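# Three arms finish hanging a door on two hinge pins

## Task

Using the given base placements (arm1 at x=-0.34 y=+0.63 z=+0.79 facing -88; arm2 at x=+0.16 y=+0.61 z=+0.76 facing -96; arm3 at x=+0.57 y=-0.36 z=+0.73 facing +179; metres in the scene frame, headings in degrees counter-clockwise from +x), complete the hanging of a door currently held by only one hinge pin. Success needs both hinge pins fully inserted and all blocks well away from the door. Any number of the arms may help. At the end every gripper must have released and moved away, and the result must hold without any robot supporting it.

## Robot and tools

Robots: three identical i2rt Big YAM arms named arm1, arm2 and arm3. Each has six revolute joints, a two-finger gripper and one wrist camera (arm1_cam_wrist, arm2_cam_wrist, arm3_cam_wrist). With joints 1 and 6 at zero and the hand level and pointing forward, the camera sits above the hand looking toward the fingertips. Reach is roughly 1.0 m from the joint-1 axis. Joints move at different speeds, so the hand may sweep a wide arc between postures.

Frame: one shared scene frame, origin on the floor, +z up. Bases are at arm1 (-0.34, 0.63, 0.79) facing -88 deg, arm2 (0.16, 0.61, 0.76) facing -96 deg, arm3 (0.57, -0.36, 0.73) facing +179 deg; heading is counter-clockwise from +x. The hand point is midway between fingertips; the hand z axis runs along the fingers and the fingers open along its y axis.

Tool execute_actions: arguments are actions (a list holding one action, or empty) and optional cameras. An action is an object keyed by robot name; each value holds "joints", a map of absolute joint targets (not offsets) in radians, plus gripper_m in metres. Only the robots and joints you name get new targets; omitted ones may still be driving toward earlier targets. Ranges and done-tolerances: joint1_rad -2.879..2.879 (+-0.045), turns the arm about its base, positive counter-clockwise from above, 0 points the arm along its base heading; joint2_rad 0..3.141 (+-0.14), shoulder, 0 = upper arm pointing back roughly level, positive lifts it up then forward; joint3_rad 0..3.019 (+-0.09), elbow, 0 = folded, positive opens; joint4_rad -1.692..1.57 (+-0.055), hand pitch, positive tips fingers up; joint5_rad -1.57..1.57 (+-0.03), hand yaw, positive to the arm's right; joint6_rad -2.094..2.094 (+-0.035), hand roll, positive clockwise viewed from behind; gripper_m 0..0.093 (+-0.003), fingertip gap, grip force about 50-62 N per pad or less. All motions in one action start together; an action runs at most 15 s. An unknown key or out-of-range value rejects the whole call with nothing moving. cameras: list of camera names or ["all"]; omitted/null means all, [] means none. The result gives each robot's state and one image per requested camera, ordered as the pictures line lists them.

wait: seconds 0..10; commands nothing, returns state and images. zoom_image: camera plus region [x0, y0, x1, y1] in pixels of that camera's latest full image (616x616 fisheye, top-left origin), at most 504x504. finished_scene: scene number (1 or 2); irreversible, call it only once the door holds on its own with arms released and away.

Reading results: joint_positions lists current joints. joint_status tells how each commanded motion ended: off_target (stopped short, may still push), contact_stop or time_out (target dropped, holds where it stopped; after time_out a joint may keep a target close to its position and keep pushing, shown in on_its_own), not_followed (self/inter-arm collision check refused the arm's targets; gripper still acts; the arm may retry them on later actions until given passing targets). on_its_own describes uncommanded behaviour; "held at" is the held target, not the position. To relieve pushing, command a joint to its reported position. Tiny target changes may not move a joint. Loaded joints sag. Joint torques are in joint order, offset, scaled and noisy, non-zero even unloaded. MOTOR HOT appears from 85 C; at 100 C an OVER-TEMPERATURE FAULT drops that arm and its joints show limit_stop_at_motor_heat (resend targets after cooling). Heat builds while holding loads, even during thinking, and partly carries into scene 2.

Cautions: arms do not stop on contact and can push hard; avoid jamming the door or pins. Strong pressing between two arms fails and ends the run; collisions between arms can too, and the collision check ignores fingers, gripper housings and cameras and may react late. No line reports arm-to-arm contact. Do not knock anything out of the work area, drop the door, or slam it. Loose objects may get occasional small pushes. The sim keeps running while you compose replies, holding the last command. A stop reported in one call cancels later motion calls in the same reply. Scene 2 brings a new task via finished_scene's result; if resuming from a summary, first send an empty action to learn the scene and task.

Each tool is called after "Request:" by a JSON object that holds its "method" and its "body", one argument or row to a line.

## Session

Request:
{"method": "execute_actions", "body": {
  "actions": []
}}

Scene clock: 0.00 s.
Joint torques (N m, as the arm reports them, + toward a larger angle): no reading
Motor temperatures (°C, as the motors report them): arm1=[26 23 35 25 27 26] | arm2=[25 34 38 25 26 27] | arm3=[23 30 38 26 25 26]
arm1.joint_positions: joint1_rad=-0.055 joint2_rad=+0.643 joint3_rad=+1.691 joint4_rad=-1.598 joint5_rad=+0.138 joint6_rad=+0.024 gripper_m=+0.094
arm1.joint_status: not commanded
arm1.hand: x=-0.3743 y=+0.4685 z=+1.4090 quat_wxyz=(-0.303, -0.654, -0.578, +0.383) (m; scene frame)
arm2.joint_positions: joint1_rad=+0.045 joint2_rad=+0.388 joint3_rad=+1.584 joint4_rad=-1.589 joint5_rad=+0.134 joint6_rad=-0.670 gripper_m=+0.095
arm2.joint_status: not commanded
arm2.hand: x=+0.1315 y=+0.5519 z=+1.3614 quat_wxyz=(-0.178, -0.419, -0.715, +0.530) (m; scene frame)
arm3.joint_positions: joint1_rad=-0.872 joint2_rad=+0.338 joint3_rad=+1.335 joint4_rad=-1.462 joint5_rad=-0.086 joint6_rad=-0.705 gripper_m=+0.094
arm3.joint_status: not commanded
arm3.hand: x=+0.4871 y=-0.2787 z=+1.2580 quat_wxyz=(-0.350, +0.849, -0.055, -0.393) (m; scene frame)
pictures: arm1_cam_wrist, arm2_cam_wrist, arm3_cam_wrist
Images, in order (width x height): arm1_cam_wrist 616x616, arm2_cam_wrist 616x616, arm3_cam_wrist 616x616.

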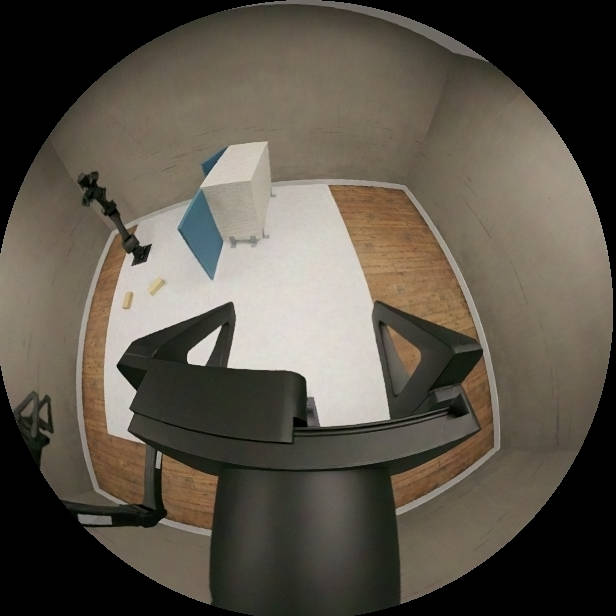

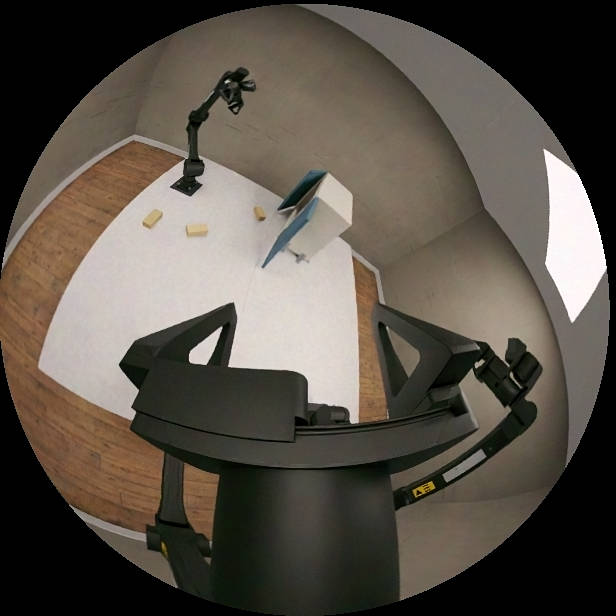

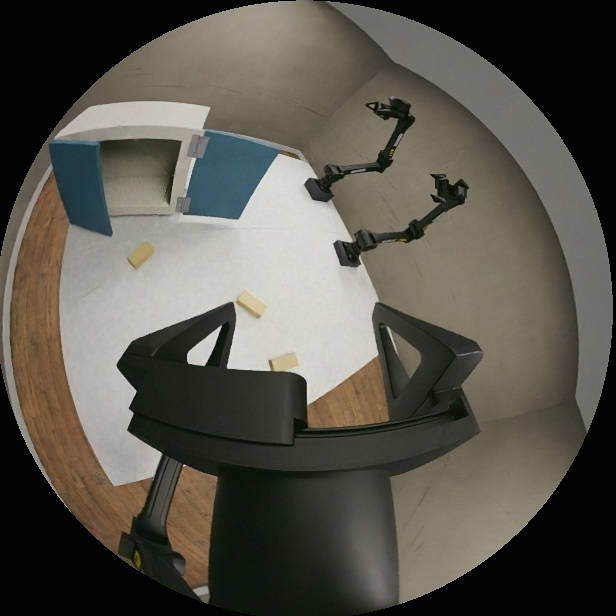

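Request:
{"method": "execute_actions", "body": {
  "actions": [
    {"arm3":{"joints":{"joint1_rad":-0.181,"joint2_rad":0.9,"joint3_rad":0.6,"joint4_rad":0.0,"joint5_rad":0,"joint6_rad":0,"gripper_m":0}},"arm2":{"joints":{"joint1_rad":-0.134,"joint2_rad":1.0,"joint3_rad":0.9,"joint4_rad":-0.6,"joint5_rad":0,"joint6_rad":0,"gripper_m":0}}}
  ],
  "cameras": ["arm2_cam_wrist","arm3_cam_wrist"]
}}

Scene clock: 6.37 s.
Joint torques (N m, as the arm reports them, + toward a larger angle): arm1=[-0.14  3.67  6.78  1.62 -0.08 -0.02] | arm2=[-0.9  -6.26 12.83  2.54 -0.13  0.19] | arm3=[ 0.85 -4.93  9.64  2.52 -0.17  0.11]
Motor temperatures (°C, as the motors report them): arm1=[26 23 36 25 27 26] | arm2=[25 34 39 25 26 27] | arm3=[23 31 40 27 25 26]
arm1.joint_positions: joint1_rad=-0.055 joint2_rad=+0.643 joint3_rad=+1.691 joint4_rad=-1.598 joint5_rad=+0.138 joint6_rad=+0.024 gripper_m=+0.094
arm1.joint_status: not commanded
arm1.hand: x=-0.3743 y=+0.4685 z=+1.4090 quat_wxyz=(-0.303, -0.654, -0.578, +0.383) (m; scene frame)
arm2.joint_positions: joint1_rad=-0.127 joint2_rad=+1.002 joint3_rad=+0.886 joint4_rad=-0.626 joint5_rad=+0.004 joint6_rad=-0.009 gripper_m=+0.001
arm2.joint_status: all done
arm2.hand: x=+0.0579 y=+0.1877 z=+1.0399 quat_wxyz=(-0.250, -0.718, -0.567, +0.317) (m; scene frame)
arm3.joint_positions: joint1_rad=-0.189 joint2_rad=+0.912 joint3_rad=+0.602 joint4_rad=-0.022 joint5_rad=+0.000 joint6_rad=-0.008 gripper_m=+0.000
arm3.joint_status: all done
arm3.hand: x=+0.1393 y=-0.2676 z=+1.0019 quat_wxyz=(-0.062, +0.810, -0.080, -0.578) (m; scene frame)
pictures: arm2_cam_wrist, arm3_cam_wrist
Images, in order (width x height): arm2_cam_wrist 616x616, arm3_cam_wrist 616x616.

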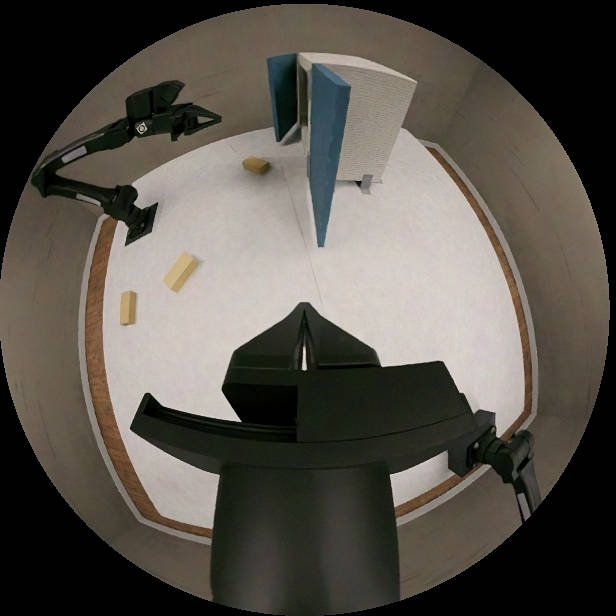

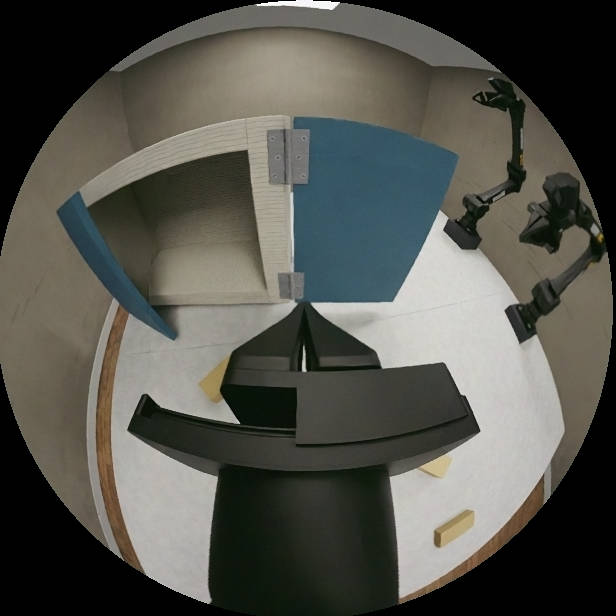

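Request:
{"method": "zoom_image", "body": {
  "camera": "arm3_cam_wrist",
  "region": [250,110,330,310]
}}

Request:
{"method": "zoom_image", "body": {
  "camera": "arm3_cam_wrist",
  "region": [40,170,250,420]
}}

Region (250, 110, 330, 310) of arm3_cam_wrist's 616x616 image, scaled by 2.520, with more detail than that image has; it fills the left 202 columns of this view, and the rest is white.

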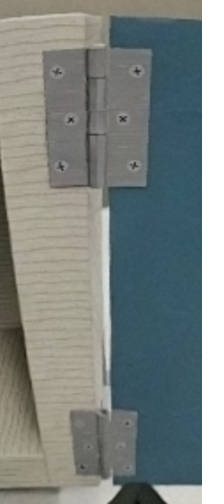

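Region (40, 170, 250, 420) of arm3_cam_wrist's 616x616 image, scaled by 2.016, with more detail than that image has; it fills the left 423 columns of this view, and the rest is white.

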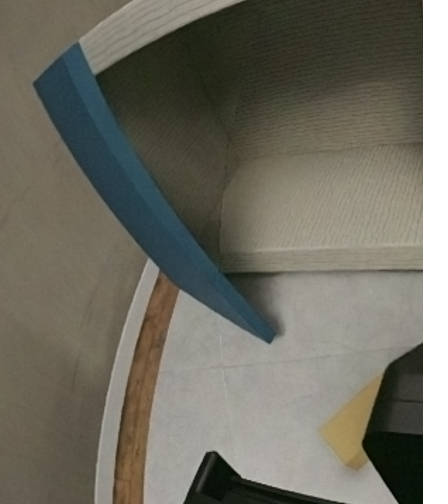

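Request:
{"method": "execute_actions", "body": {
  "actions": [
    {"arm3":{"joints":{"joint2_rad":0.4,"joint3_rad":0.4}},"arm2":{"joints":{"joint1_rad":-0.42,"joint2_rad":1.3,"joint3_rad":0.3,"joint4_rad":0.5,"joint5_rad":-0.37}}}
  ],
  "cameras": []
}}

Request:
{"method": "execute_actions", "body": {
  "actions": [
    {"arm2":{"joints":{"joint2_rad":1.9,"joint3_rad":0.79,"joint4_rad":0.87}}}
  ],
  "cameras": ["arm2_cam_wrist"]
}}

Scene clock: 22.50 s.
Joint torques (N m, as the arm reports them, + toward a larger angle): arm1=[-0.14  3.76  6.77  1.65 -0.08 -0.02] | arm2=[-0.27 -6.55  6.73  2.73 -0.29  0.2 ] | arm3=[ 1.01  0.73 10.7   2.32 -0.16  0.1 ]
Motor temperatures (°C, as the motors report them): arm1=[26 23 37 25 27 26] | arm2=[25 34 42 25 26 27] | arm3=[23 31 43 27 25 26]
arm1.joint_positions: joint1_rad=-0.055 joint2_rad=+0.643 joint3_rad=+1.691 joint4_rad=-1.598 joint5_rad=+0.138 joint6_rad=+0.024 gripper_m=+0.094
arm1.joint_status: not commanded
arm1.hand: x=-0.3743 y=+0.4685 z=+1.4090 quat_wxyz=(-0.303, -0.654, -0.578, +0.383) (m; scene frame)
arm2.joint_positions: joint1_rad=-0.424 joint2_rad=+1.308 joint3_rad=+0.303 joint4_rad=+0.473 joint5_rad=-0.365 joint6_rad=-0.007 gripper_m=+0.001
arm2.joint_status: all done
arm2.hand: x=+0.0139 y=+0.2378 z=+0.8360 quat_wxyz=(-0.382, -0.695, -0.502, +0.346) (m; scene frame)
arm3.joint_positions: joint1_rad=-0.189 joint2_rad=+0.400 joint3_rad=+0.394 joint4_rad=-0.015 joint5_rad=+0.000 joint6_rad=-0.008 gripper_m=+0.000
arm3.joint_status: all done
arm3.hand: x=+0.2495 y=-0.2906 z=+1.0602 quat_wxyz=(-0.075, +0.711, -0.070, -0.696) (m; scene frame)
pictures: none
No camera images: the call's "cameras" was empty. Leave "cameras" out to get every camera's image.

Scene clock: 23.87 s.
Joint torques (N m, as the arm reports them, + toward a larger angle): arm1=[-0.07  3.56  6.8   1.64 -0.09 -0.02] | arm2=[ -0.44 -13.39   8.19   2.79  -0.17   0.18] | arm3=[ 0.72  1.03 10.71  2.37 -0.14  0.11]
Motor temperatures (°C, as the motors report them): arm1=[26 23 37 25 27 26] | arm2=[25 34 42 25 26 27] | arm3=[23 30 43 27 25 26]
arm1.joint_positions: joint1_rad=-0.055 joint2_rad=+0.643 joint3_rad=+1.691 joint4_rad=-1.598 joint5_rad=+0.138 joint6_rad=+0.024 gripper_m=+0.094
arm1.joint_status: not commanded
arm1.hand: x=-0.3743 y=+0.4685 z=+1.4090 quat_wxyz=(-0.303, -0.654, -0.578, +0.383) (m; scene frame)
arm2.joint_positions: joint1_rad=-0.424 joint2_rad=+1.898 joint3_rad=+0.764 joint4_rad=+0.843 joint5_rad=-0.367 joint6_rad=-0.007 gripper_m=+0.001
arm2.joint_status: all done
arm2.hand: x=-0.0866 y=+0.0667 z=+0.8181 quat_wxyz=(-0.420, -0.629, -0.485, +0.438) (m; scene frame)
arm3.joint_positions: joint1_rad=-0.189 joint2_rad=+0.400 joint3_rad=+0.394 joint4_rad=-0.015 joint5_rad=+0.000 joint6_rad=-0.008 gripper_m=+0.000
arm3.joint_status: not commanded
arm3.hand: x=+0.2495 y=-0.2906 z=+1.0602 quat_wxyz=(-0.075, +0.711, -0.070, -0.696) (m; scene frame)
pictures: arm2_cam_wrist
Images, in order (width x height): arm2_cam_wrist 616x616.

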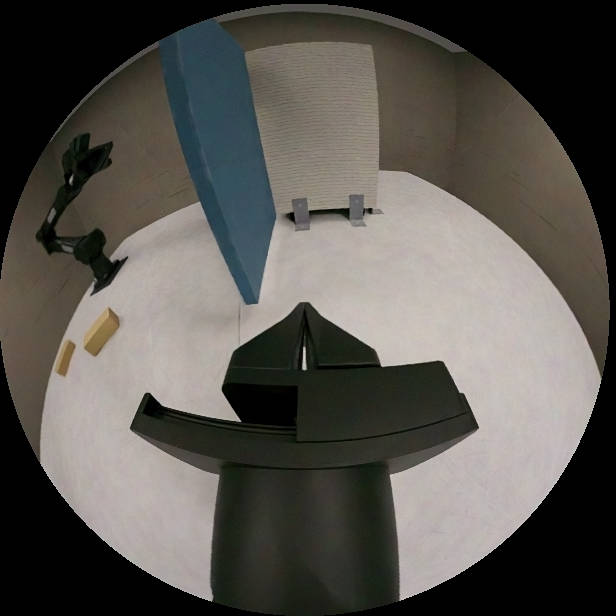

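Behind the door. Advance, then sweep slowly.

Request:
{"method": "execute_actions", "body": {
  "actions": [
    {"arm2":{"joints":{"joint2_rad":2.12,"joint3_rad":1.12}}}
  ],
  "cameras": []
}}

Request:
{"method": "execute_actions", "body": {
  "actions": [
    {"arm2":{"joints":{"joint1_rad":-0.25}}}
  ],
  "cameras": []
}}

Request:
{"method": "execute_actions", "body": {
  "actions": [
    {"arm2":{"joints":{"joint1_rad":-0.1}}}
  ]
}}

Scene clock: 32.77 s.
Joint torques (N m, as the arm reports them, + toward a larger angle): arm1=[-0.25  3.66  6.83  1.62 -0.1  -0.02] | arm2=[ -0.09 -16.53   9.34   2.66  -0.17   0.16] | arm3=[ 0.53  0.9  10.69  2.27 -0.17  0.1 ]
Motor temperatures (°C, as the motors report them): arm1=[26 23 37 25 27 26] | arm2=[25 34 41 25 26 27] | arm3=[23 30 44 27 25 26]
arm1.joint_positions: joint1_rad=-0.055 joint2_rad=+0.643 joint3_rad=+1.691 joint4_rad=-1.598 joint5_rad=+0.138 joint6_rad=+0.024 gripper_m=+0.094
arm1.joint_status: not commanded
arm1.hand: x=-0.3743 y=+0.4685 z=+1.4090 quat_wxyz=(-0.303, -0.654, -0.578, +0.383) (m; scene frame)
arm2.joint_positions: joint1_rad=-0.424 joint2_rad=+2.116 joint3_rad=+1.091 joint4_rad=+0.845 joint5_rad=-0.367 joint6_rad=-0.007 gripper_m=+0.001
arm2.joint_status: all done
arm2.hand: x=-0.1431 y=-0.0290 z=+0.8148 quat_wxyz=(-0.436, -0.596, -0.475, +0.479) (m; scene frame)
arm3.joint_positions: joint1_rad=-0.189 joint2_rad=+0.400 joint3_rad=+0.394 joint4_rad=-0.015 joint5_rad=+0.000 joint6_rad=-0.008 gripper_m=+0.000
arm3.joint_status: not commanded
arm3.hand: x=+0.2495 y=-0.2906 z=+1.0602 quat_wxyz=(-0.075, +0.711, -0.070, -0.696) (m; scene frame)
pictures: none
No camera images: the call's "cameras" was empty. Leave "cameras" out to get every camera's image.

Scene clock: 33.97 s.
Joint torques (N m, as the arm reports them, + toward a larger angle): arm1=[-0.11  3.69  6.75  1.66 -0.08 -0.02] | arm2=[ -0.99 -16.1    9.43   2.76  -0.06   0.2 ] | arm3=[ 1.1   1.06 10.68  2.25 -0.14  0.12]
Motor temperatures (°C, as the motors report them): arm1=[26 23 37 25 27 26] | arm2=[25 34 41 25 26 27] | arm3=[23 30 45 27 25 26]
arm1.joint_positions: joint1_rad=-0.055 joint2_rad=+0.643 joint3_rad=+1.691 joint4_rad=-1.598 joint5_rad=+0.138 joint6_rad=+0.024 gripper_m=+0.094
arm1.joint_status: not commanded
arm1.hand: x=-0.3743 y=+0.4685 z=+1.4090 quat_wxyz=(-0.303, -0.654, -0.578, +0.383) (m; scene frame)
arm2.joint_positions: joint1_rad=-0.242 joint2_rad=+2.116 joint3_rad=+1.091 joint4_rad=+0.845 joint5_rad=-0.369 joint6_rad=-0.008 gripper_m=+0.001
arm2.joint_status: all done
arm2.hand: x=-0.0226 y=-0.0737 z=+0.8160 quat_wxyz=(-0.478, -0.550, -0.528, +0.438) (m; scene frame)
arm3.joint_positions: joint1_rad=-0.189 joint2_rad=+0.400 joint3_rad=+0.394 joint4_rad=-0.015 joint5_rad=+0.000 joint6_rad=-0.008 gripper_m=+0.000
arm3.joint_status: not commanded
arm3.hand: x=+0.2495 y=-0.2906 z=+1.0602 quat_wxyz=(-0.075, +0.711, -0.070, -0.696) (m; scene frame)
pictures: none
No camera images: the call's "cameras" was empty. Leave "cameras" out to get every camera's image.

Scene clock: 35.17 s.
Joint torques (N m, as the arm reports them, + toward a larger angle): arm1=[-0.3   3.51  6.84  1.64 -0.09 -0.03] | arm2=[ -1.31 -16.7    9.44   2.71  -0.07   0.19] | arm3=[ 1.02  0.55 10.67  2.43 -0.19  0.12]
Motor temperatures (°C, as the motors report them): arm1=[26 23 37 25 27 26] | arm2=[25 34 41 25 26 27] | arm3=[23 30 45 27 25 26]
arm1.joint_positions: joint1_rad=-0.055 joint2_rad=+0.643 joint3_rad=+1.691 joint4_rad=-1.598 joint5_rad=+0.138 joint6_rad=+0.024 gripper_m=+0.094
arm1.joint_status: not commanded
arm1.hand: x=-0.3743 y=+0.4685 z=+1.4090 quat_wxyz=(-0.303, -0.654, -0.578, +0.383) (m; scene frame)
arm2.joint_positions: joint1_rad=-0.094 joint2_rad=+2.116 joint3_rad=+1.091 joint4_rad=+0.845 joint5_rad=-0.369 joint6_rad=-0.008 gripper_m=+0.001
arm2.joint_status: all done
arm2.hand: x=+0.0807 y=-0.0936 z=+0.8168 quat_wxyz=(-0.509, -0.508, -0.567, +0.401) (m; scene frame)
arm3.joint_positions: joint1_rad=-0.189 joint2_rad=+0.400 joint3_rad=+0.394 joint4_rad=-0.015 joint5_rad=+0.000 joint6_rad=-0.008 gripper_m=+0.000
arm3.joint_status: not commanded
arm3.hand: x=+0.2495 y=-0.2906 z=+1.0602 quat_wxyz=(-0.075, +0.711, -0.070, -0.696) (m; scene frame)
pictures: arm1_cam_wrist, arm2_cam_wrist, arm3_cam_wrist
Images, in order (width x height): arm1_cam_wrist 616x616, arm2_cam_wrist 616x616, arm3_cam_wrist 616x616.

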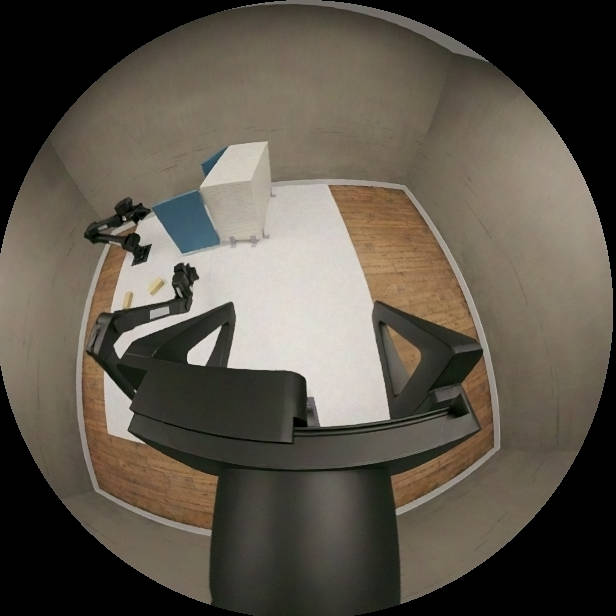

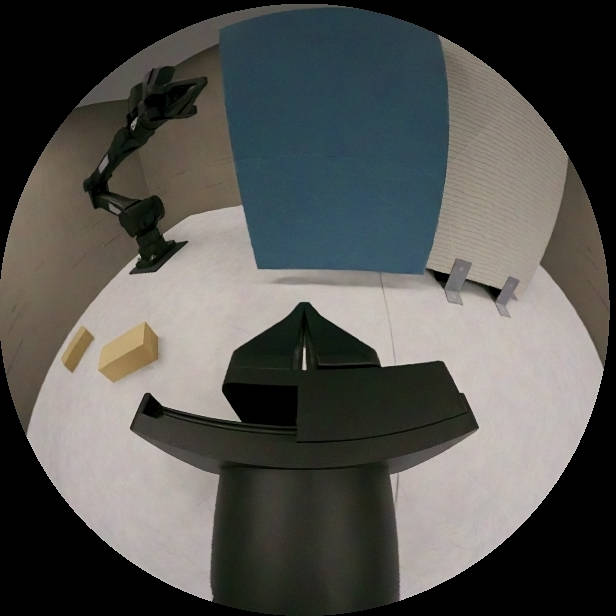

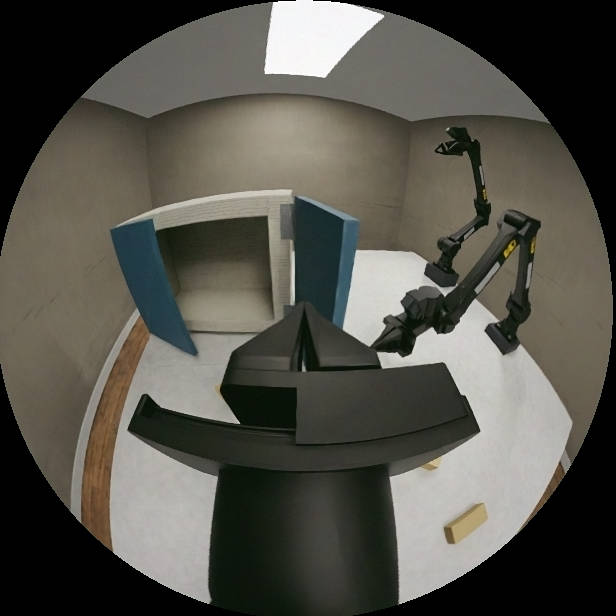

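Request:
{"method": "execute_actions", "body": {
  "actions": [
    {"arm3":{"joints":{"joint1_rad":0.1,"joint2_rad":0.9,"joint3_rad":0.9,"joint4_rad":-1.2,"gripper_m":0.08}},"arm2":{"joints":{"joint2_rad":1.9,"joint3_rad":1.0}}}
  ],
  "cameras": ["arm3_cam_wrist"]
}}

Scene clock: 41.10 s.
Joint torques (N m, as the arm reports them, + toward a larger angle): arm1=[-0.29  3.64  6.79  1.67 -0.09 -0.03] | arm2=[ -0.98 -13.53   8.57   2.5    0.     0.19] | arm3=[ 0.6  -2.88 14.17  0.6  -0.14  0.13]
Motor temperatures (°C, as the motors report them): arm1=[26 23 38 25 27 26] | arm2=[25 35 41 25 26 27] | arm3=[23 30 46 27 25 26]
arm1.joint_positions: joint1_rad=-0.055 joint2_rad=+0.643 joint3_rad=+1.691 joint4_rad=-1.598 joint5_rad=+0.138 joint6_rad=+0.024 gripper_m=+0.094
arm1.joint_status: not commanded
arm1.hand: x=-0.3743 y=+0.4685 z=+1.4090 quat_wxyz=(-0.303, -0.654, -0.578, +0.383) (m; scene frame)
arm2.joint_positions: joint1_rad=-0.094 joint2_rad=+1.881 joint3_rad=+0.993 joint4_rad=+0.853 joint5_rad=-0.369 joint6_rad=-0.008 gripper_m=+0.001
arm2.joint_status: all done
arm2.hand: x=+0.0854 y=-0.0659 z=+0.9323 quat_wxyz=(-0.535, -0.465, -0.544, +0.448) (m; scene frame)
arm3.joint_positions: joint1_rad=+0.093 joint2_rad=+0.899 joint3_rad=+0.844 joint4_rad=-1.190 joint5_rad=+0.000 joint6_rad=-0.007 gripper_m=+0.080
arm3.joint_status: all done
arm3.hand: x=+0.2715 y=-0.3801 z=+0.9421 quat_wxyz=(+0.005, +0.986, +0.041, -0.162) (m; scene frame)
pictures: arm3_cam_wrist
Images, in order (width x height): arm3_cam_wrist 616x616.

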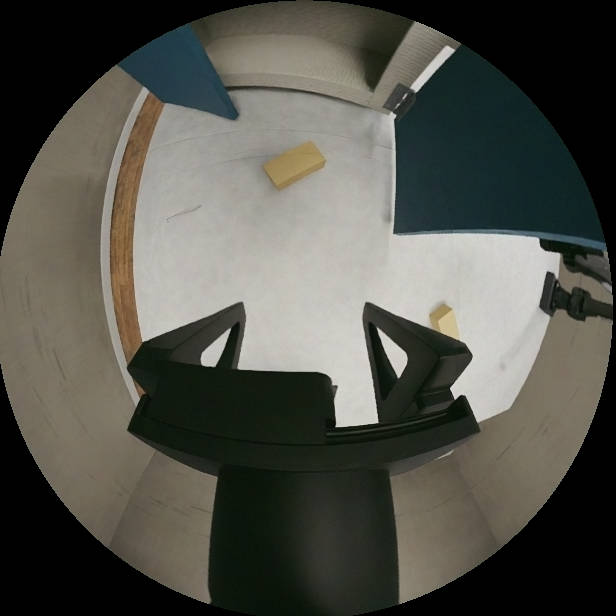

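Request:
{"method": "execute_actions", "body": {
  "actions": [
    {"arm3":{"joints":{"joint1_rad":0.125,"joint2_rad":1.6,"joint3_rad":1.22,"joint4_rad":-0.9,"joint6_rad":1.06}}}
  ],
  "cameras": ["arm3_cam_wrist"]
}}

Scene clock: 52.90 s.
Joint torques (N m, as the arm reports them, + toward a larger angle): arm1=[-0.25  3.6   6.79  1.59 -0.09 -0.03] | arm2=[ -1.11 -13.45   8.64   2.47   0.     0.17] | arm3=[  1.53 -13.24  10.35   1.05  -0.09   0.1 ]
Motor temperatures (°C, as the motors report them): arm1=[26 23 38 25 27 26] | arm2=[25 35 41 25 26 27] | arm3=[23 30 49 27 25 26]
arm1.joint_positions: joint1_rad=-0.055 joint2_rad=+0.643 joint3_rad=+1.691 joint4_rad=-1.598 joint5_rad=+0.138 joint6_rad=+0.024 gripper_m=+0.094
arm1.joint_status: not commanded
arm1.hand: x=-0.3743 y=+0.4685 z=+1.4090 quat_wxyz=(-0.303, -0.654, -0.578, +0.383) (m; scene frame)
arm2.joint_positions: joint1_rad=-0.094 joint2_rad=+1.881 joint3_rad=+0.993 joint4_rad=+0.853 joint5_rad=-0.369 joint6_rad=-0.008 gripper_m=+0.001
arm2.joint_status: not commanded
arm2.hand: x=+0.0854 y=-0.0659 z=+0.9323 quat_wxyz=(-0.535, -0.465, -0.544, +0.448) (m; scene frame)
arm3.joint_positions: joint1_rad=+0.113 joint2_rad=+1.615 joint3_rad=+1.197 joint4_rad=-0.907 joint5_rad=+0.000 joint6_rad=+1.052 gripper_m=+0.080
arm3.joint_status: all done
arm3.hand: x=+0.0573 y=-0.4066 z=+0.8387 quat_wxyz=(+0.066, +0.881, -0.456, -0.103) (m; scene frame)
pictures: arm3_cam_wrist
Images, in order (width x height): arm3_cam_wrist 616x616.

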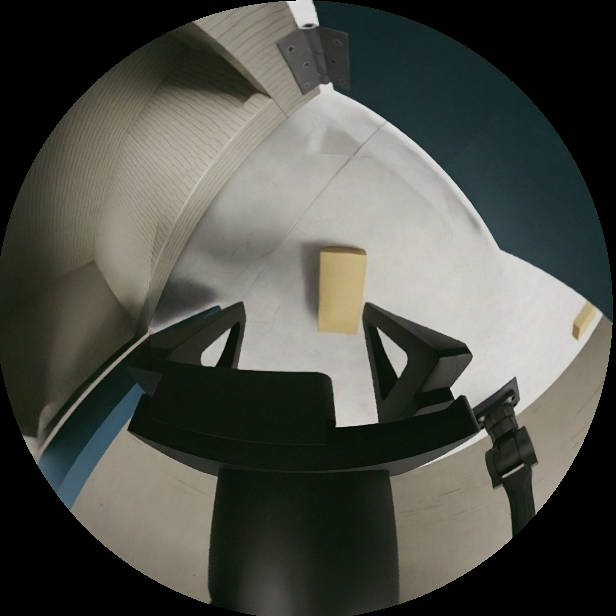

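Request:
{"method": "execute_actions", "body": {
  "actions": [
    {"arm3":{"joints":{"joint1_rad":0.065,"joint2_rad":1.565,"joint3_rad":0.99,"joint4_rad":-0.74}}}
  ],
  "cameras": ["arm3_cam_wrist"]
}}

Scene clock: 62.43 s.
Joint torques (N m, as the arm reports them, + toward a larger angle): arm1=[-0.18  3.65  6.82  1.64 -0.09 -0.03] | arm2=[ -0.91 -13.68   8.6    2.46  -0.02   0.21] | arm3=[ -0.42 -10.63   8.23   1.29  -0.1    0.08]
Motor temperatures (°C, as the motors report them): arm1=[26 23 38 25 27 26] | arm2=[25 35 40 25 26 27] | arm3=[23 32 48 27 25 26]
arm1.joint_positions: joint1_rad=-0.055 joint2_rad=+0.643 joint3_rad=+1.691 joint4_rad=-1.598 joint5_rad=+0.138 joint6_rad=+0.024 gripper_m=+0.094
arm1.joint_status: not commanded
arm1.hand: x=-0.3743 y=+0.4685 z=+1.4090 quat_wxyz=(-0.303, -0.654, -0.578, +0.383) (m; scene frame)
arm2.joint_positions: joint1_rad=-0.094 joint2_rad=+1.881 joint3_rad=+0.993 joint4_rad=+0.853 joint5_rad=-0.369 joint6_rad=-0.008 gripper_m=+0.001
arm2.joint_status: not commanded
arm2.hand: x=+0.0854 y=-0.0659 z=+0.9323 quat_wxyz=(-0.535, -0.465, -0.544, +0.448) (m; scene frame)
arm3.joint_positions: joint1_rad=+0.071 joint2_rad=+1.568 joint3_rad=+0.983 joint4_rad=-0.754 joint5_rad=+0.000 joint6_rad=+1.053 gripper_m=+0.080
arm3.joint_status: all done
arm3.hand: x=+0.1069 y=-0.3822 z=+0.7862 quat_wxyz=(+0.060, +0.872, -0.475, -0.099) (m; scene frame)
pictures: arm3_cam_wrist
Images, in order (width x height): arm3_cam_wrist 616x616.

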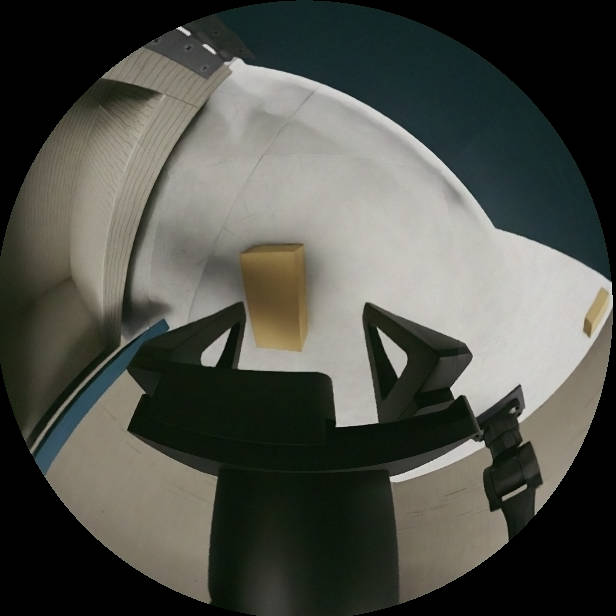

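Request:
{"method": "execute_actions", "body": {
  "actions": [
    {"arm3":{"joints":{"joint1_rad":0.1,"joint2_rad":1.6,"joint3_rad":1.05,"joint4_rad":-0.72}}}
  ],
  "cameras": []
}}

Request:
{"method": "execute_actions", "body": {
  "actions": [
    {"arm3":{"joints":{"joint2_rad":1.67,"joint3_rad":1.035,"joint4_rad":-0.67}}}
  ],
  "cameras": ["arm3_cam_wrist"]
}}

Scene clock: 68.33 s.
Joint torques (N m, as the arm reports them, + toward a larger angle): arm1=[-0.19  3.77  6.83  1.59 -0.09 -0.02] | arm2=[ -1.26 -13.7    8.54   2.44  -0.05   0.21] | arm3=[ 1.21 -9.76 11.75  1.32 -0.08  0.1 ]
Motor temperatures (°C, as the motors report them): arm1=[26 23 38 25 27 26] | arm2=[25 35 40 25 26 27] | arm3=[23 32 47 27 25 26]
arm1.joint_positions: joint1_rad=-0.055 joint2_rad=+0.643 joint3_rad=+1.691 joint4_rad=-1.598 joint5_rad=+0.138 joint6_rad=+0.024 gripper_m=+0.094
arm1.joint_status: not commanded
arm1.hand: x=-0.3743 y=+0.4685 z=+1.4090 quat_wxyz=(-0.303, -0.654, -0.578, +0.383) (m; scene frame)
arm2.joint_positions: joint1_rad=-0.094 joint2_rad=+1.881 joint3_rad=+0.993 joint4_rad=+0.853 joint5_rad=-0.369 joint6_rad=-0.008 gripper_m=+0.001
arm2.joint_status: not commanded
arm2.hand: x=+0.0854 y=-0.0659 z=+0.9323 quat_wxyz=(-0.535, -0.465, -0.544, +0.448) (m; scene frame)
arm3.joint_positions: joint1_rad=+0.089 joint2_rad=+1.586 joint3_rad=+1.004 joint4_rad=-0.734 joint5_rad=+0.000 joint6_rad=+1.053 gripper_m=+0.080
arm3.joint_status: all done
arm3.hand: x=+0.0949 y=-0.3914 z=+0.7870 quat_wxyz=(+0.067, +0.875, -0.467, -0.108) (m; scene frame)
pictures: none
No camera images: the call's "cameras" was empty. Leave "cameras" out to get every camera's image.

Scene clock: 69.17 s.
Joint torques (N m, as the arm reports them, + toward a larger angle): arm1=[-0.24  3.61  6.77  1.6  -0.09 -0.02] | arm2=[ -1.22 -13.91   8.47   2.48  -0.02   0.21] | arm3=[  1.27 -10.92  10.24   1.21  -0.08   0.09]
Motor temperatures (°C, as the motors report them): arm1=[26 23 38 25 27 26] | arm2=[25 35 40 25 26 27] | arm3=[23 32 47 27 25 26]
arm1.joint_positions: joint1_rad=-0.055 joint2_rad=+0.643 joint3_rad=+1.691 joint4_rad=-1.598 joint5_rad=+0.138 joint6_rad=+0.024 gripper_m=+0.094
arm1.joint_status: not commanded
arm1.hand: x=-0.3743 y=+0.4685 z=+1.4090 quat_wxyz=(-0.303, -0.654, -0.578, +0.383) (m; scene frame)
arm2.joint_positions: joint1_rad=-0.094 joint2_rad=+1.881 joint3_rad=+0.993 joint4_rad=+0.853 joint5_rad=-0.369 joint6_rad=-0.008 gripper_m=+0.001
arm2.joint_status: not commanded
arm2.hand: x=+0.0854 y=-0.0659 z=+0.9323 quat_wxyz=(-0.535, -0.465, -0.544, +0.448) (m; scene frame)
arm3.joint_positions: joint1_rad=+0.089 joint2_rad=+1.668 joint3_rad=+1.004 joint4_rad=-0.684 joint5_rad=+0.000 joint6_rad=+1.053 gripper_m=+0.080
arm3.joint_status: all done
arm3.hand: x=+0.0902 y=-0.3917 z=+0.7522 quat_wxyz=(+0.059, +0.877, -0.468, -0.094) (m; scene frame)
pictures: arm3_cam_wrist
Images, in order (width x height): arm3_cam_wrist 616x616.

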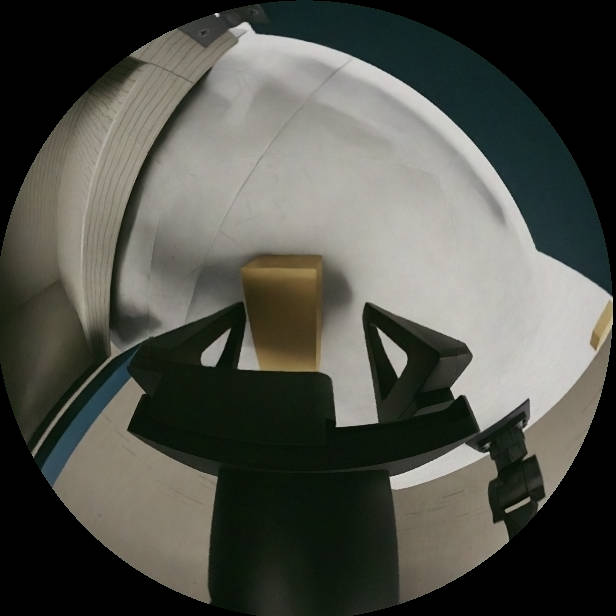

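Block is between the fingers. Lower slightly and close.

Request:
{"method": "execute_actions", "body": {
  "actions": [
    {"arm3":{"joints":{"joint2_rad":1.69,"gripper_m":0.02}}}
  ],
  "cameras": []
}}

Request:
{"method": "execute_actions", "body": {
  "actions": [
    {"arm3":{"joints":{"joint2_rad":1.45,"joint3_rad":0.85}}}
  ],
  "cameras": ["arm3_cam_wrist"]
}}

Scene clock: 72.73 s.
Joint torques (N m, as the arm reports them, + toward a larger angle): arm1=[-0.27  3.55  6.8   1.6  -0.09 -0.03] | arm2=[ -1.32 -13.5    8.58   2.41  -0.01   0.2 ] | arm3=[ 1.14 -9.7  10.08  1.23 -0.09  0.08]
Motor temperatures (°C, as the motors report them): arm1=[26 23 38 25 27 26] | arm2=[25 35 40 25 26 27] | arm3=[23 32 47 27 25 26]
arm1.joint_positions: joint1_rad=-0.055 joint2_rad=+0.643 joint3_rad=+1.691 joint4_rad=-1.598 joint5_rad=+0.138 joint6_rad=+0.024 gripper_m=+0.094
arm1.joint_status: not commanded
arm1.hand: x=-0.3743 y=+0.4685 z=+1.4090 quat_wxyz=(-0.303, -0.654, -0.578, +0.383) (m; scene frame)
arm2.joint_positions: joint1_rad=-0.094 joint2_rad=+1.881 joint3_rad=+0.993 joint4_rad=+0.853 joint5_rad=-0.369 joint6_rad=-0.008 gripper_m=+0.001
arm2.joint_status: not commanded
arm2.hand: x=+0.0854 y=-0.0659 z=+0.9323 quat_wxyz=(-0.535, -0.465, -0.544, +0.448) (m; scene frame)
arm3.joint_positions: joint1_rad=+0.089 joint2_rad=+1.669 joint3_rad=+1.004 joint4_rad=-0.682 joint5_rad=+0.000 joint6_rad=+1.053 gripper_m=+0.044
arm3.joint_status: gripper_m off_target (ended at +0.044, target +0.020); the others done
arm3.hand: x=+0.0897 y=-0.3918 z=+0.7518 quat_wxyz=(+0.059, +0.877, -0.468, -0.094) (m; scene frame)
pictures: none
No camera images: the call's "cameras" was empty. Leave "cameras" out to get every camera's image.

Scene clock: 73.80 s.
Joint torques (N m, as the arm reports them, + toward a larger angle): arm1=[-0.31  3.6   6.78  1.61 -0.09 -0.02] | arm2=[ -0.92 -13.74   8.7    2.47   0.     0.18] | arm3=[ 0.95 -8.66  8.16  0.86 -0.08  0.09]
Motor temperatures (°C, as the motors report them): arm1=[26 23 38 25 27 26] | arm2=[25 35 40 25 26 27] | arm3=[23 32 47 27 25 26]
arm1.joint_positions: joint1_rad=-0.055 joint2_rad=+0.643 joint3_rad=+1.691 joint4_rad=-1.598 joint5_rad=+0.138 joint6_rad=+0.024 gripper_m=+0.094
arm1.joint_status: not commanded
arm1.hand: x=-0.3743 y=+0.4685 z=+1.4090 quat_wxyz=(-0.303, -0.654, -0.578, +0.383) (m; scene frame)
arm2.joint_positions: joint1_rad=-0.094 joint2_rad=+1.881 joint3_rad=+0.993 joint4_rad=+0.853 joint5_rad=-0.369 joint6_rad=-0.008 gripper_m=+0.001
arm2.joint_status: not commanded
arm2.hand: x=+0.0854 y=-0.0659 z=+0.9323 quat_wxyz=(-0.535, -0.465, -0.544, +0.448) (m; scene frame)
arm3.joint_positions: joint1_rad=+0.089 joint2_rad=+1.453 joint3_rad=+0.845 joint4_rad=-0.674 joint5_rad=+0.000 joint6_rad=+1.053 gripper_m=+0.044
arm3.joint_status: all done
arm3.hand: x=+0.1426 y=-0.3880 z=+0.7878 quat_wxyz=(+0.076, +0.873, -0.466, -0.122) (m; scene frame)
pictures: arm3_cam_wrist
Images, in order (width x height): arm3_cam_wrist 616x616.

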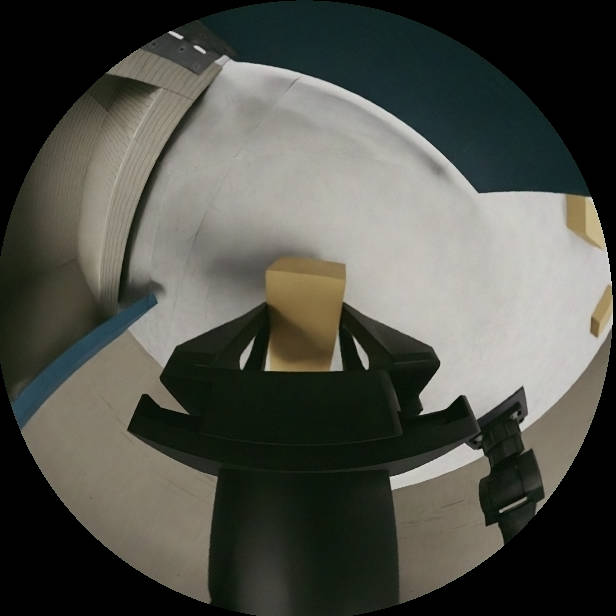

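Request:
{"method": "execute_actions", "body": {
  "actions": [
    {"arm3":{"joints":{"joint1_rad":0.6,"joint2_rad":1.15,"joint3_rad":0.6,"joint4_rad":-0.66}}}
  ],
  "cameras": []
}}

Request:
{"method": "execute_actions", "body": {
  "actions": [
    {"arm3":{"joints":{"joint2_rad":1.27,"joint3_rad":0.6,"joint4_rad":-0.63}}}
  ],
  "cameras": ["arm3_cam_wrist"]
}}

Scene clock: 81.37 s.
Joint torques (N m, as the arm reports them, + toward a larger angle): arm1=[-0.24  3.69  6.76  1.59 -0.09 -0.02] | arm2=[ -0.82 -13.19   8.65   2.36  -0.03   0.18] | arm3=[ 0.77 -5.74  8.03  1.3  -0.1   0.06]
Motor temperatures (°C, as the motors report them): arm1=[26 23 38 25 27 26] | arm2=[25 35 40 25 26 27] | arm3=[23 32 46 27 25 26]
arm1.joint_positions: joint1_rad=-0.055 joint2_rad=+0.643 joint3_rad=+1.691 joint4_rad=-1.598 joint5_rad=+0.138 joint6_rad=+0.024 gripper_m=+0.094
arm1.joint_status: not commanded
arm1.hand: x=-0.3743 y=+0.4685 z=+1.4090 quat_wxyz=(-0.303, -0.654, -0.578, +0.383) (m; scene frame)
arm2.joint_positions: joint1_rad=-0.094 joint2_rad=+1.881 joint3_rad=+0.993 joint4_rad=+0.853 joint5_rad=-0.369 joint6_rad=-0.008 gripper_m=+0.001
arm2.joint_status: not commanded
arm2.hand: x=+0.0854 y=-0.0659 z=+0.9323 quat_wxyz=(-0.535, -0.465, -0.544, +0.448) (m; scene frame)
arm3.joint_positions: joint1_rad=+0.592 joint2_rad=+1.155 joint3_rad=+0.601 joint4_rad=-0.668 joint5_rad=+0.000 joint6_rad=+1.053 gripper_m=+0.044
arm3.joint_status: all done
arm3.hand: x=+0.2846 y=-0.5422 z=+0.7992 quat_wxyz=(+0.126, +0.957, -0.233, -0.119) (m; scene frame)
pictures: none
No camera images: the call's "cameras" was empty. Leave "cameras" out to get every camera's image.

Scene clock: 82.20 s.
Joint torques (N m, as the arm reports them, + toward a larger angle): arm1=[-0.31  3.56  6.77  1.66 -0.09 -0.02] | arm2=[ -1.11 -13.68   8.62   2.42  -0.03   0.22] | arm3=[ 0.46 -5.95  7.45  1.33 -0.09  0.09]
Motor temperatures (°C, as the motors report them): arm1=[26 23 38 25 27 26] | arm2=[25 35 40 25 26 27] | arm3=[23 32 46 27 25 26]
arm1.joint_positions: joint1_rad=-0.055 joint2_rad=+0.643 joint3_rad=+1.691 joint4_rad=-1.598 joint5_rad=+0.138 joint6_rad=+0.024 gripper_m=+0.094
arm1.joint_status: not commanded
arm1.hand: x=-0.3743 y=+0.4685 z=+1.4090 quat_wxyz=(-0.303, -0.654, -0.578, +0.383) (m; scene frame)
arm2.joint_positions: joint1_rad=-0.094 joint2_rad=+1.881 joint3_rad=+0.993 joint4_rad=+0.853 joint5_rad=-0.369 joint6_rad=-0.008 gripper_m=+0.001
arm2.joint_status: not commanded
arm2.hand: x=+0.0854 y=-0.0659 z=+0.9323 quat_wxyz=(-0.535, -0.465, -0.544, +0.448) (m; scene frame)
arm3.joint_positions: joint1_rad=+0.592 joint2_rad=+1.272 joint3_rad=+0.598 joint4_rad=-0.645 joint5_rad=+0.000 joint6_rad=+1.053 gripper_m=+0.044
arm3.joint_status: all done
arm3.hand: x=+0.2888 y=-0.5394 z=+0.7625 quat_wxyz=(+0.091, +0.964, -0.234, -0.086) (m; scene frame)
pictures: arm3_cam_wrist
Images, in order (width x height): arm3_cam_wrist 616x616.

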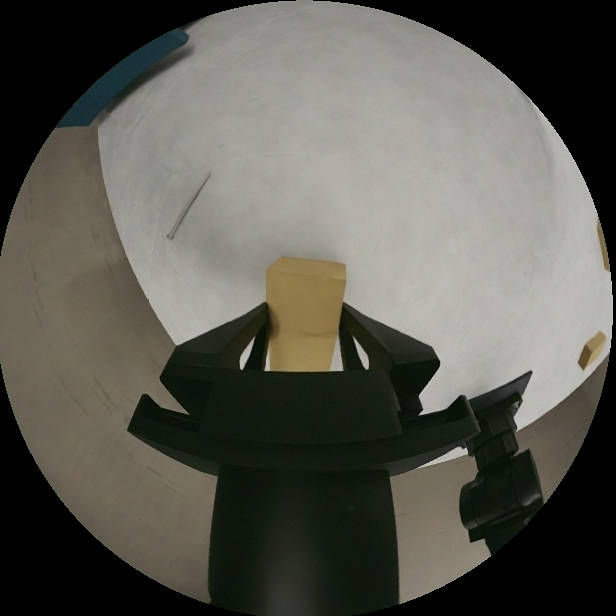

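Request:
{"method": "execute_actions", "body": {
  "actions": [
    {"arm3":{"joints":{"joint2_rad":1.3}}}
  ],
  "cameras": []
}}

Request:
{"method": "execute_actions", "body": {
  "actions": [
    {"arm3":{"joints":{"gripper_m":0.08}}}
  ],
  "cameras": []
}}

Request:
{"method": "execute_actions", "body": {
  "actions": [
    {"arm3":{"joints":{"joint2_rad":1.1,"joint3_rad":0.65,"joint4_rad":-0.85,"joint6_rad":0}}}
  ],
  "cameras": ["arm3_cam_wrist"]
}}

Scene clock: 87.63 s.
Joint torques (N m, as the arm reports them, + toward a larger angle): arm1=[-0.25  3.44  6.79  1.6  -0.08 -0.02] | arm2=[ -0.95 -13.12   8.62   2.29   0.     0.21] | arm3=[ 0.84 -5.41  7.3   1.36 -0.05  0.1 ]
Motor temperatures (°C, as the motors report them): arm1=[26 23 38 25 27 26] | arm2=[25 35 40 25 26 27] | arm3=[23 31 45 27 25 26]
arm1.joint_positions: joint1_rad=-0.055 joint2_rad=+0.643 joint3_rad=+1.691 joint4_rad=-1.598 joint5_rad=+0.138 joint6_rad=+0.024 gripper_m=+0.094
arm1.joint_status: not commanded
arm1.hand: x=-0.3743 y=+0.4685 z=+1.4090 quat_wxyz=(-0.303, -0.654, -0.578, +0.383) (m; scene frame)
arm2.joint_positions: joint1_rad=-0.094 joint2_rad=+1.881 joint3_rad=+0.993 joint4_rad=+0.853 joint5_rad=-0.369 joint6_rad=-0.008 gripper_m=+0.001
arm2.joint_status: not commanded
arm2.hand: x=+0.0854 y=-0.0659 z=+0.9323 quat_wxyz=(-0.535, -0.465, -0.544, +0.448) (m; scene frame)
arm3.joint_positions: joint1_rad=+0.592 joint2_rad=+1.290 joint3_rad=+0.598 joint4_rad=-0.645 joint5_rad=+0.000 joint6_rad=+1.053 gripper_m=+0.044
arm3.joint_status: all done
arm3.hand: x=+0.2903 y=-0.5385 z=+0.7569 quat_wxyz=(+0.084, +0.965, -0.235, -0.080) (m; scene frame)
pictures: none
No camera images: the call's "cameras" was empty. Leave "cameras" out to get every camera's image.

Scene clock: 88.27 s.
Joint torques (N m, as the arm reports them, + toward a larger angle): arm1=[-0.19  3.59  6.79  1.63 -0.08 -0.02] | arm2=[ -0.62 -13.73   8.56   2.41   0.02   0.18] | arm3=[ 0.97 -5.48  7.34  1.25 -0.05  0.09]
Motor temperatures (°C, as the motors report them): arm1=[26 23 38 25 27 26] | arm2=[25 35 40 25 26 27] | arm3=[23 31 45 27 25 26]
arm1.joint_positions: joint1_rad=-0.055 joint2_rad=+0.643 joint3_rad=+1.691 joint4_rad=-1.598 joint5_rad=+0.138 joint6_rad=+0.024 gripper_m=+0.094
arm1.joint_status: not commanded
arm1.hand: x=-0.3743 y=+0.4685 z=+1.4090 quat_wxyz=(-0.303, -0.654, -0.578, +0.383) (m; scene frame)
arm2.joint_positions: joint1_rad=-0.094 joint2_rad=+1.881 joint3_rad=+0.993 joint4_rad=+0.853 joint5_rad=-0.369 joint6_rad=-0.008 gripper_m=+0.001
arm2.joint_status: not commanded
arm2.hand: x=+0.0854 y=-0.0659 z=+0.9323 quat_wxyz=(-0.535, -0.465, -0.544, +0.448) (m; scene frame)
arm3.joint_positions: joint1_rad=+0.592 joint2_rad=+1.290 joint3_rad=+0.598 joint4_rad=-0.645 joint5_rad=+0.000 joint6_rad=+1.053 gripper_m=+0.080
arm3.joint_status: all done
arm3.hand: x=+0.2903 y=-0.5385 z=+0.7569 quat_wxyz=(+0.084, +0.965, -0.235, -0.080) (m; scene frame)
pictures: none
No camera images: the call's "cameras" was empty. Leave "cameras" out to get every camera's image.

Scene clock: 90.17 s.
Joint torques (N m, as the arm reports them, + toward a larger angle): arm1=[-0.22  3.67  6.76  1.63 -0.09 -0.02] | arm2=[ -0.87 -13.45   8.51   2.39   0.02   0.2 ] | arm3=[ 0.48 -4.24 11.86  0.5  -0.14  0.01]
Motor temperatures (°C, as the motors report them): arm1=[26 23 38 25 27 26] | arm2=[25 35 40 25 26 27] | arm3=[23 31 45 27 25 26]
arm1.joint_positions: joint1_rad=-0.055 joint2_rad=+0.643 joint3_rad=+1.691 joint4_rad=-1.598 joint5_rad=+0.138 joint6_rad=+0.024 gripper_m=+0.094
arm1.joint_status: not commanded
arm1.hand: x=-0.3743 y=+0.4685 z=+1.4090 quat_wxyz=(-0.303, -0.654, -0.578, +0.383) (m; scene frame)
arm2.joint_positions: joint1_rad=-0.094 joint2_rad=+1.881 joint3_rad=+0.993 joint4_rad=+0.853 joint5_rad=-0.369 joint6_rad=-0.008 gripper_m=+0.001
arm2.joint_status: not commanded
arm2.hand: x=+0.0854 y=-0.0659 z=+0.9323 quat_wxyz=(-0.535, -0.465, -0.544, +0.448) (m; scene frame)
arm3.joint_positions: joint1_rad=+0.592 joint2_rad=+1.095 joint3_rad=+0.608 joint4_rad=-0.839 joint5_rad=+0.000 joint6_rad=+0.008 gripper_m=+0.080
arm3.joint_status: all done
arm3.hand: x=+0.3134 y=-0.5235 z=+0.8074 quat_wxyz=(+0.034, +0.953, +0.278, -0.116) (m; scene frame)
pictures: arm3_cam_wrist
Images, in order (width x height): arm3_cam_wrist 616x616.

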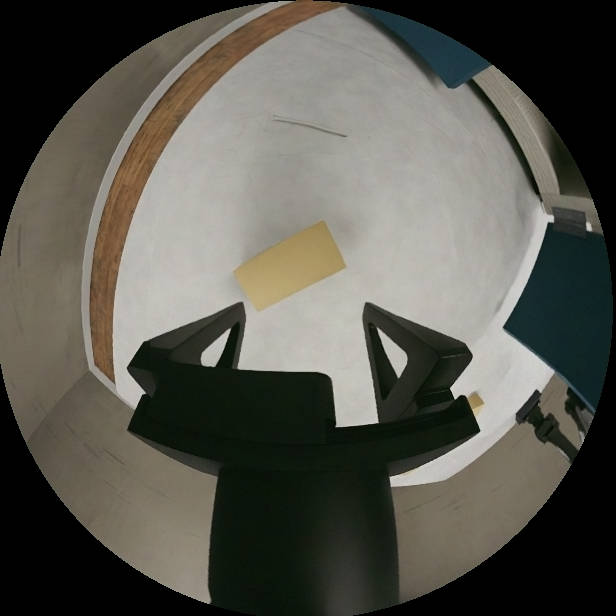

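Request:
{"method": "execute_actions", "body": {
  "actions": [
    {"arm3":{"joints":{"joint1_rad":0.585,"joint2_rad":1.4,"joint3_rad":1.1,"joint4_rad":-0.9,"joint6_rad":-1.3,"gripper_m":0.05}}}
  ],
  "cameras": []
}}

Request:
{"method": "execute_actions", "body": {
  "actions": [
    {"arm3":{"joints":{"joint2_rad":1.63,"joint3_rad":1.15,"joint4_rad":-0.85}}}
  ],
  "cameras": ["arm3_cam_wrist"]
}}

Scene clock: 125.13 s.
Joint torques (N m, as the arm reports them, + toward a larger angle): arm1=[-0.12  3.62  6.8   1.62 -0.08 -0.03] | arm2=[ -0.93 -13.16   8.62   2.39  -0.02   0.21] | arm3=[-0.33 -9.46 12.31  0.71 -0.2  -0.03]
Motor temperatures (°C, as the motors report them): arm1=[26 23 38 25 27 26] | arm2=[25 35 40 25 26 27] | arm3=[23 30 50 26 25 26]
arm1.joint_positions: joint1_rad=-0.055 joint2_rad=+0.643 joint3_rad=+1.691 joint4_rad=-1.598 joint5_rad=+0.138 joint6_rad=+0.024 gripper_m=+0.094
arm1.joint_status: not commanded
arm1.hand: x=-0.3743 y=+0.4685 z=+1.4090 quat_wxyz=(-0.303, -0.654, -0.578, +0.383) (m; scene frame)
arm2.joint_positions: joint1_rad=-0.094 joint2_rad=+1.881 joint3_rad=+0.993 joint4_rad=+0.853 joint5_rad=-0.369 joint6_rad=-0.008 gripper_m=+0.001
arm2.joint_status: not commanded
arm2.hand: x=+0.0854 y=-0.0659 z=+0.9323 quat_wxyz=(-0.535, -0.465, -0.544, +0.448) (m; scene frame)
arm3.joint_positions: joint1_rad=+0.592 joint2_rad=+1.397 joint3_rad=+1.061 joint4_rad=-0.894 joint5_rad=+0.000 joint6_rad=-1.292 gripper_m=+0.050
arm3.joint_status: all done
arm3.hand: x=+0.1790 y=-0.6109 z=+0.8840 quat_wxyz=(-0.060, +0.586, +0.792, -0.158) (m; scene frame)
pictures: none
No camera images: the call's "cameras" was empty. Leave "cameras" out to get every camera's image.

Scene clock: 126.30 s.
Joint torques (N m, as the arm reports them, + toward a larger angle): arm1=[-0.25  3.45  6.78  1.62 -0.1  -0.02] | arm2=[ -0.97 -12.97   8.62   2.44  -0.02   0.2 ] | arm3=[ -0.06 -12.45  10.29   1.11  -0.25  -0.03]
Motor temperatures (°C, as the motors report them): arm1=[26 23 38 25 27 26] | arm2=[25 35 40 25 26 27] | arm3=[23 31 50 26 25 26]
arm1.joint_positions: joint1_rad=-0.055 joint2_rad=+0.643 joint3_rad=+1.691 joint4_rad=-1.598 joint5_rad=+0.138 joint6_rad=+0.024 gripper_m=+0.094
arm1.joint_status: not commanded
arm1.hand: x=-0.3743 y=+0.4685 z=+1.4090 quat_wxyz=(-0.303, -0.654, -0.578, +0.383) (m; scene frame)
arm2.joint_positions: joint1_rad=-0.094 joint2_rad=+1.881 joint3_rad=+0.993 joint4_rad=+0.853 joint5_rad=-0.369 joint6_rad=-0.008 gripper_m=+0.001
arm2.joint_status: not commanded
arm2.hand: x=+0.0854 y=-0.0659 z=+0.9323 quat_wxyz=(-0.535, -0.465, -0.544, +0.448) (m; scene frame)
arm3.joint_positions: joint1_rad=+0.592 joint2_rad=+1.644 joint3_rad=+1.121 joint4_rad=-0.858 joint5_rad=+0.000 joint6_rad=-1.293 gripper_m=+0.050
arm3.joint_status: all done
arm3.hand: x=+0.1552 y=-0.6263 z=+0.7974 quat_wxyz=(-0.033, +0.592, +0.801, -0.088) (m; scene frame)
pictures: arm3_cam_wrist
Images, in order (width x height): arm3_cam_wrist 616x616.

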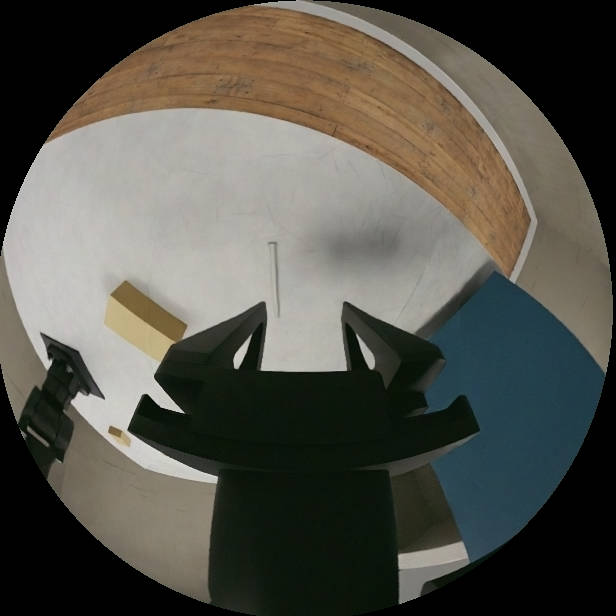

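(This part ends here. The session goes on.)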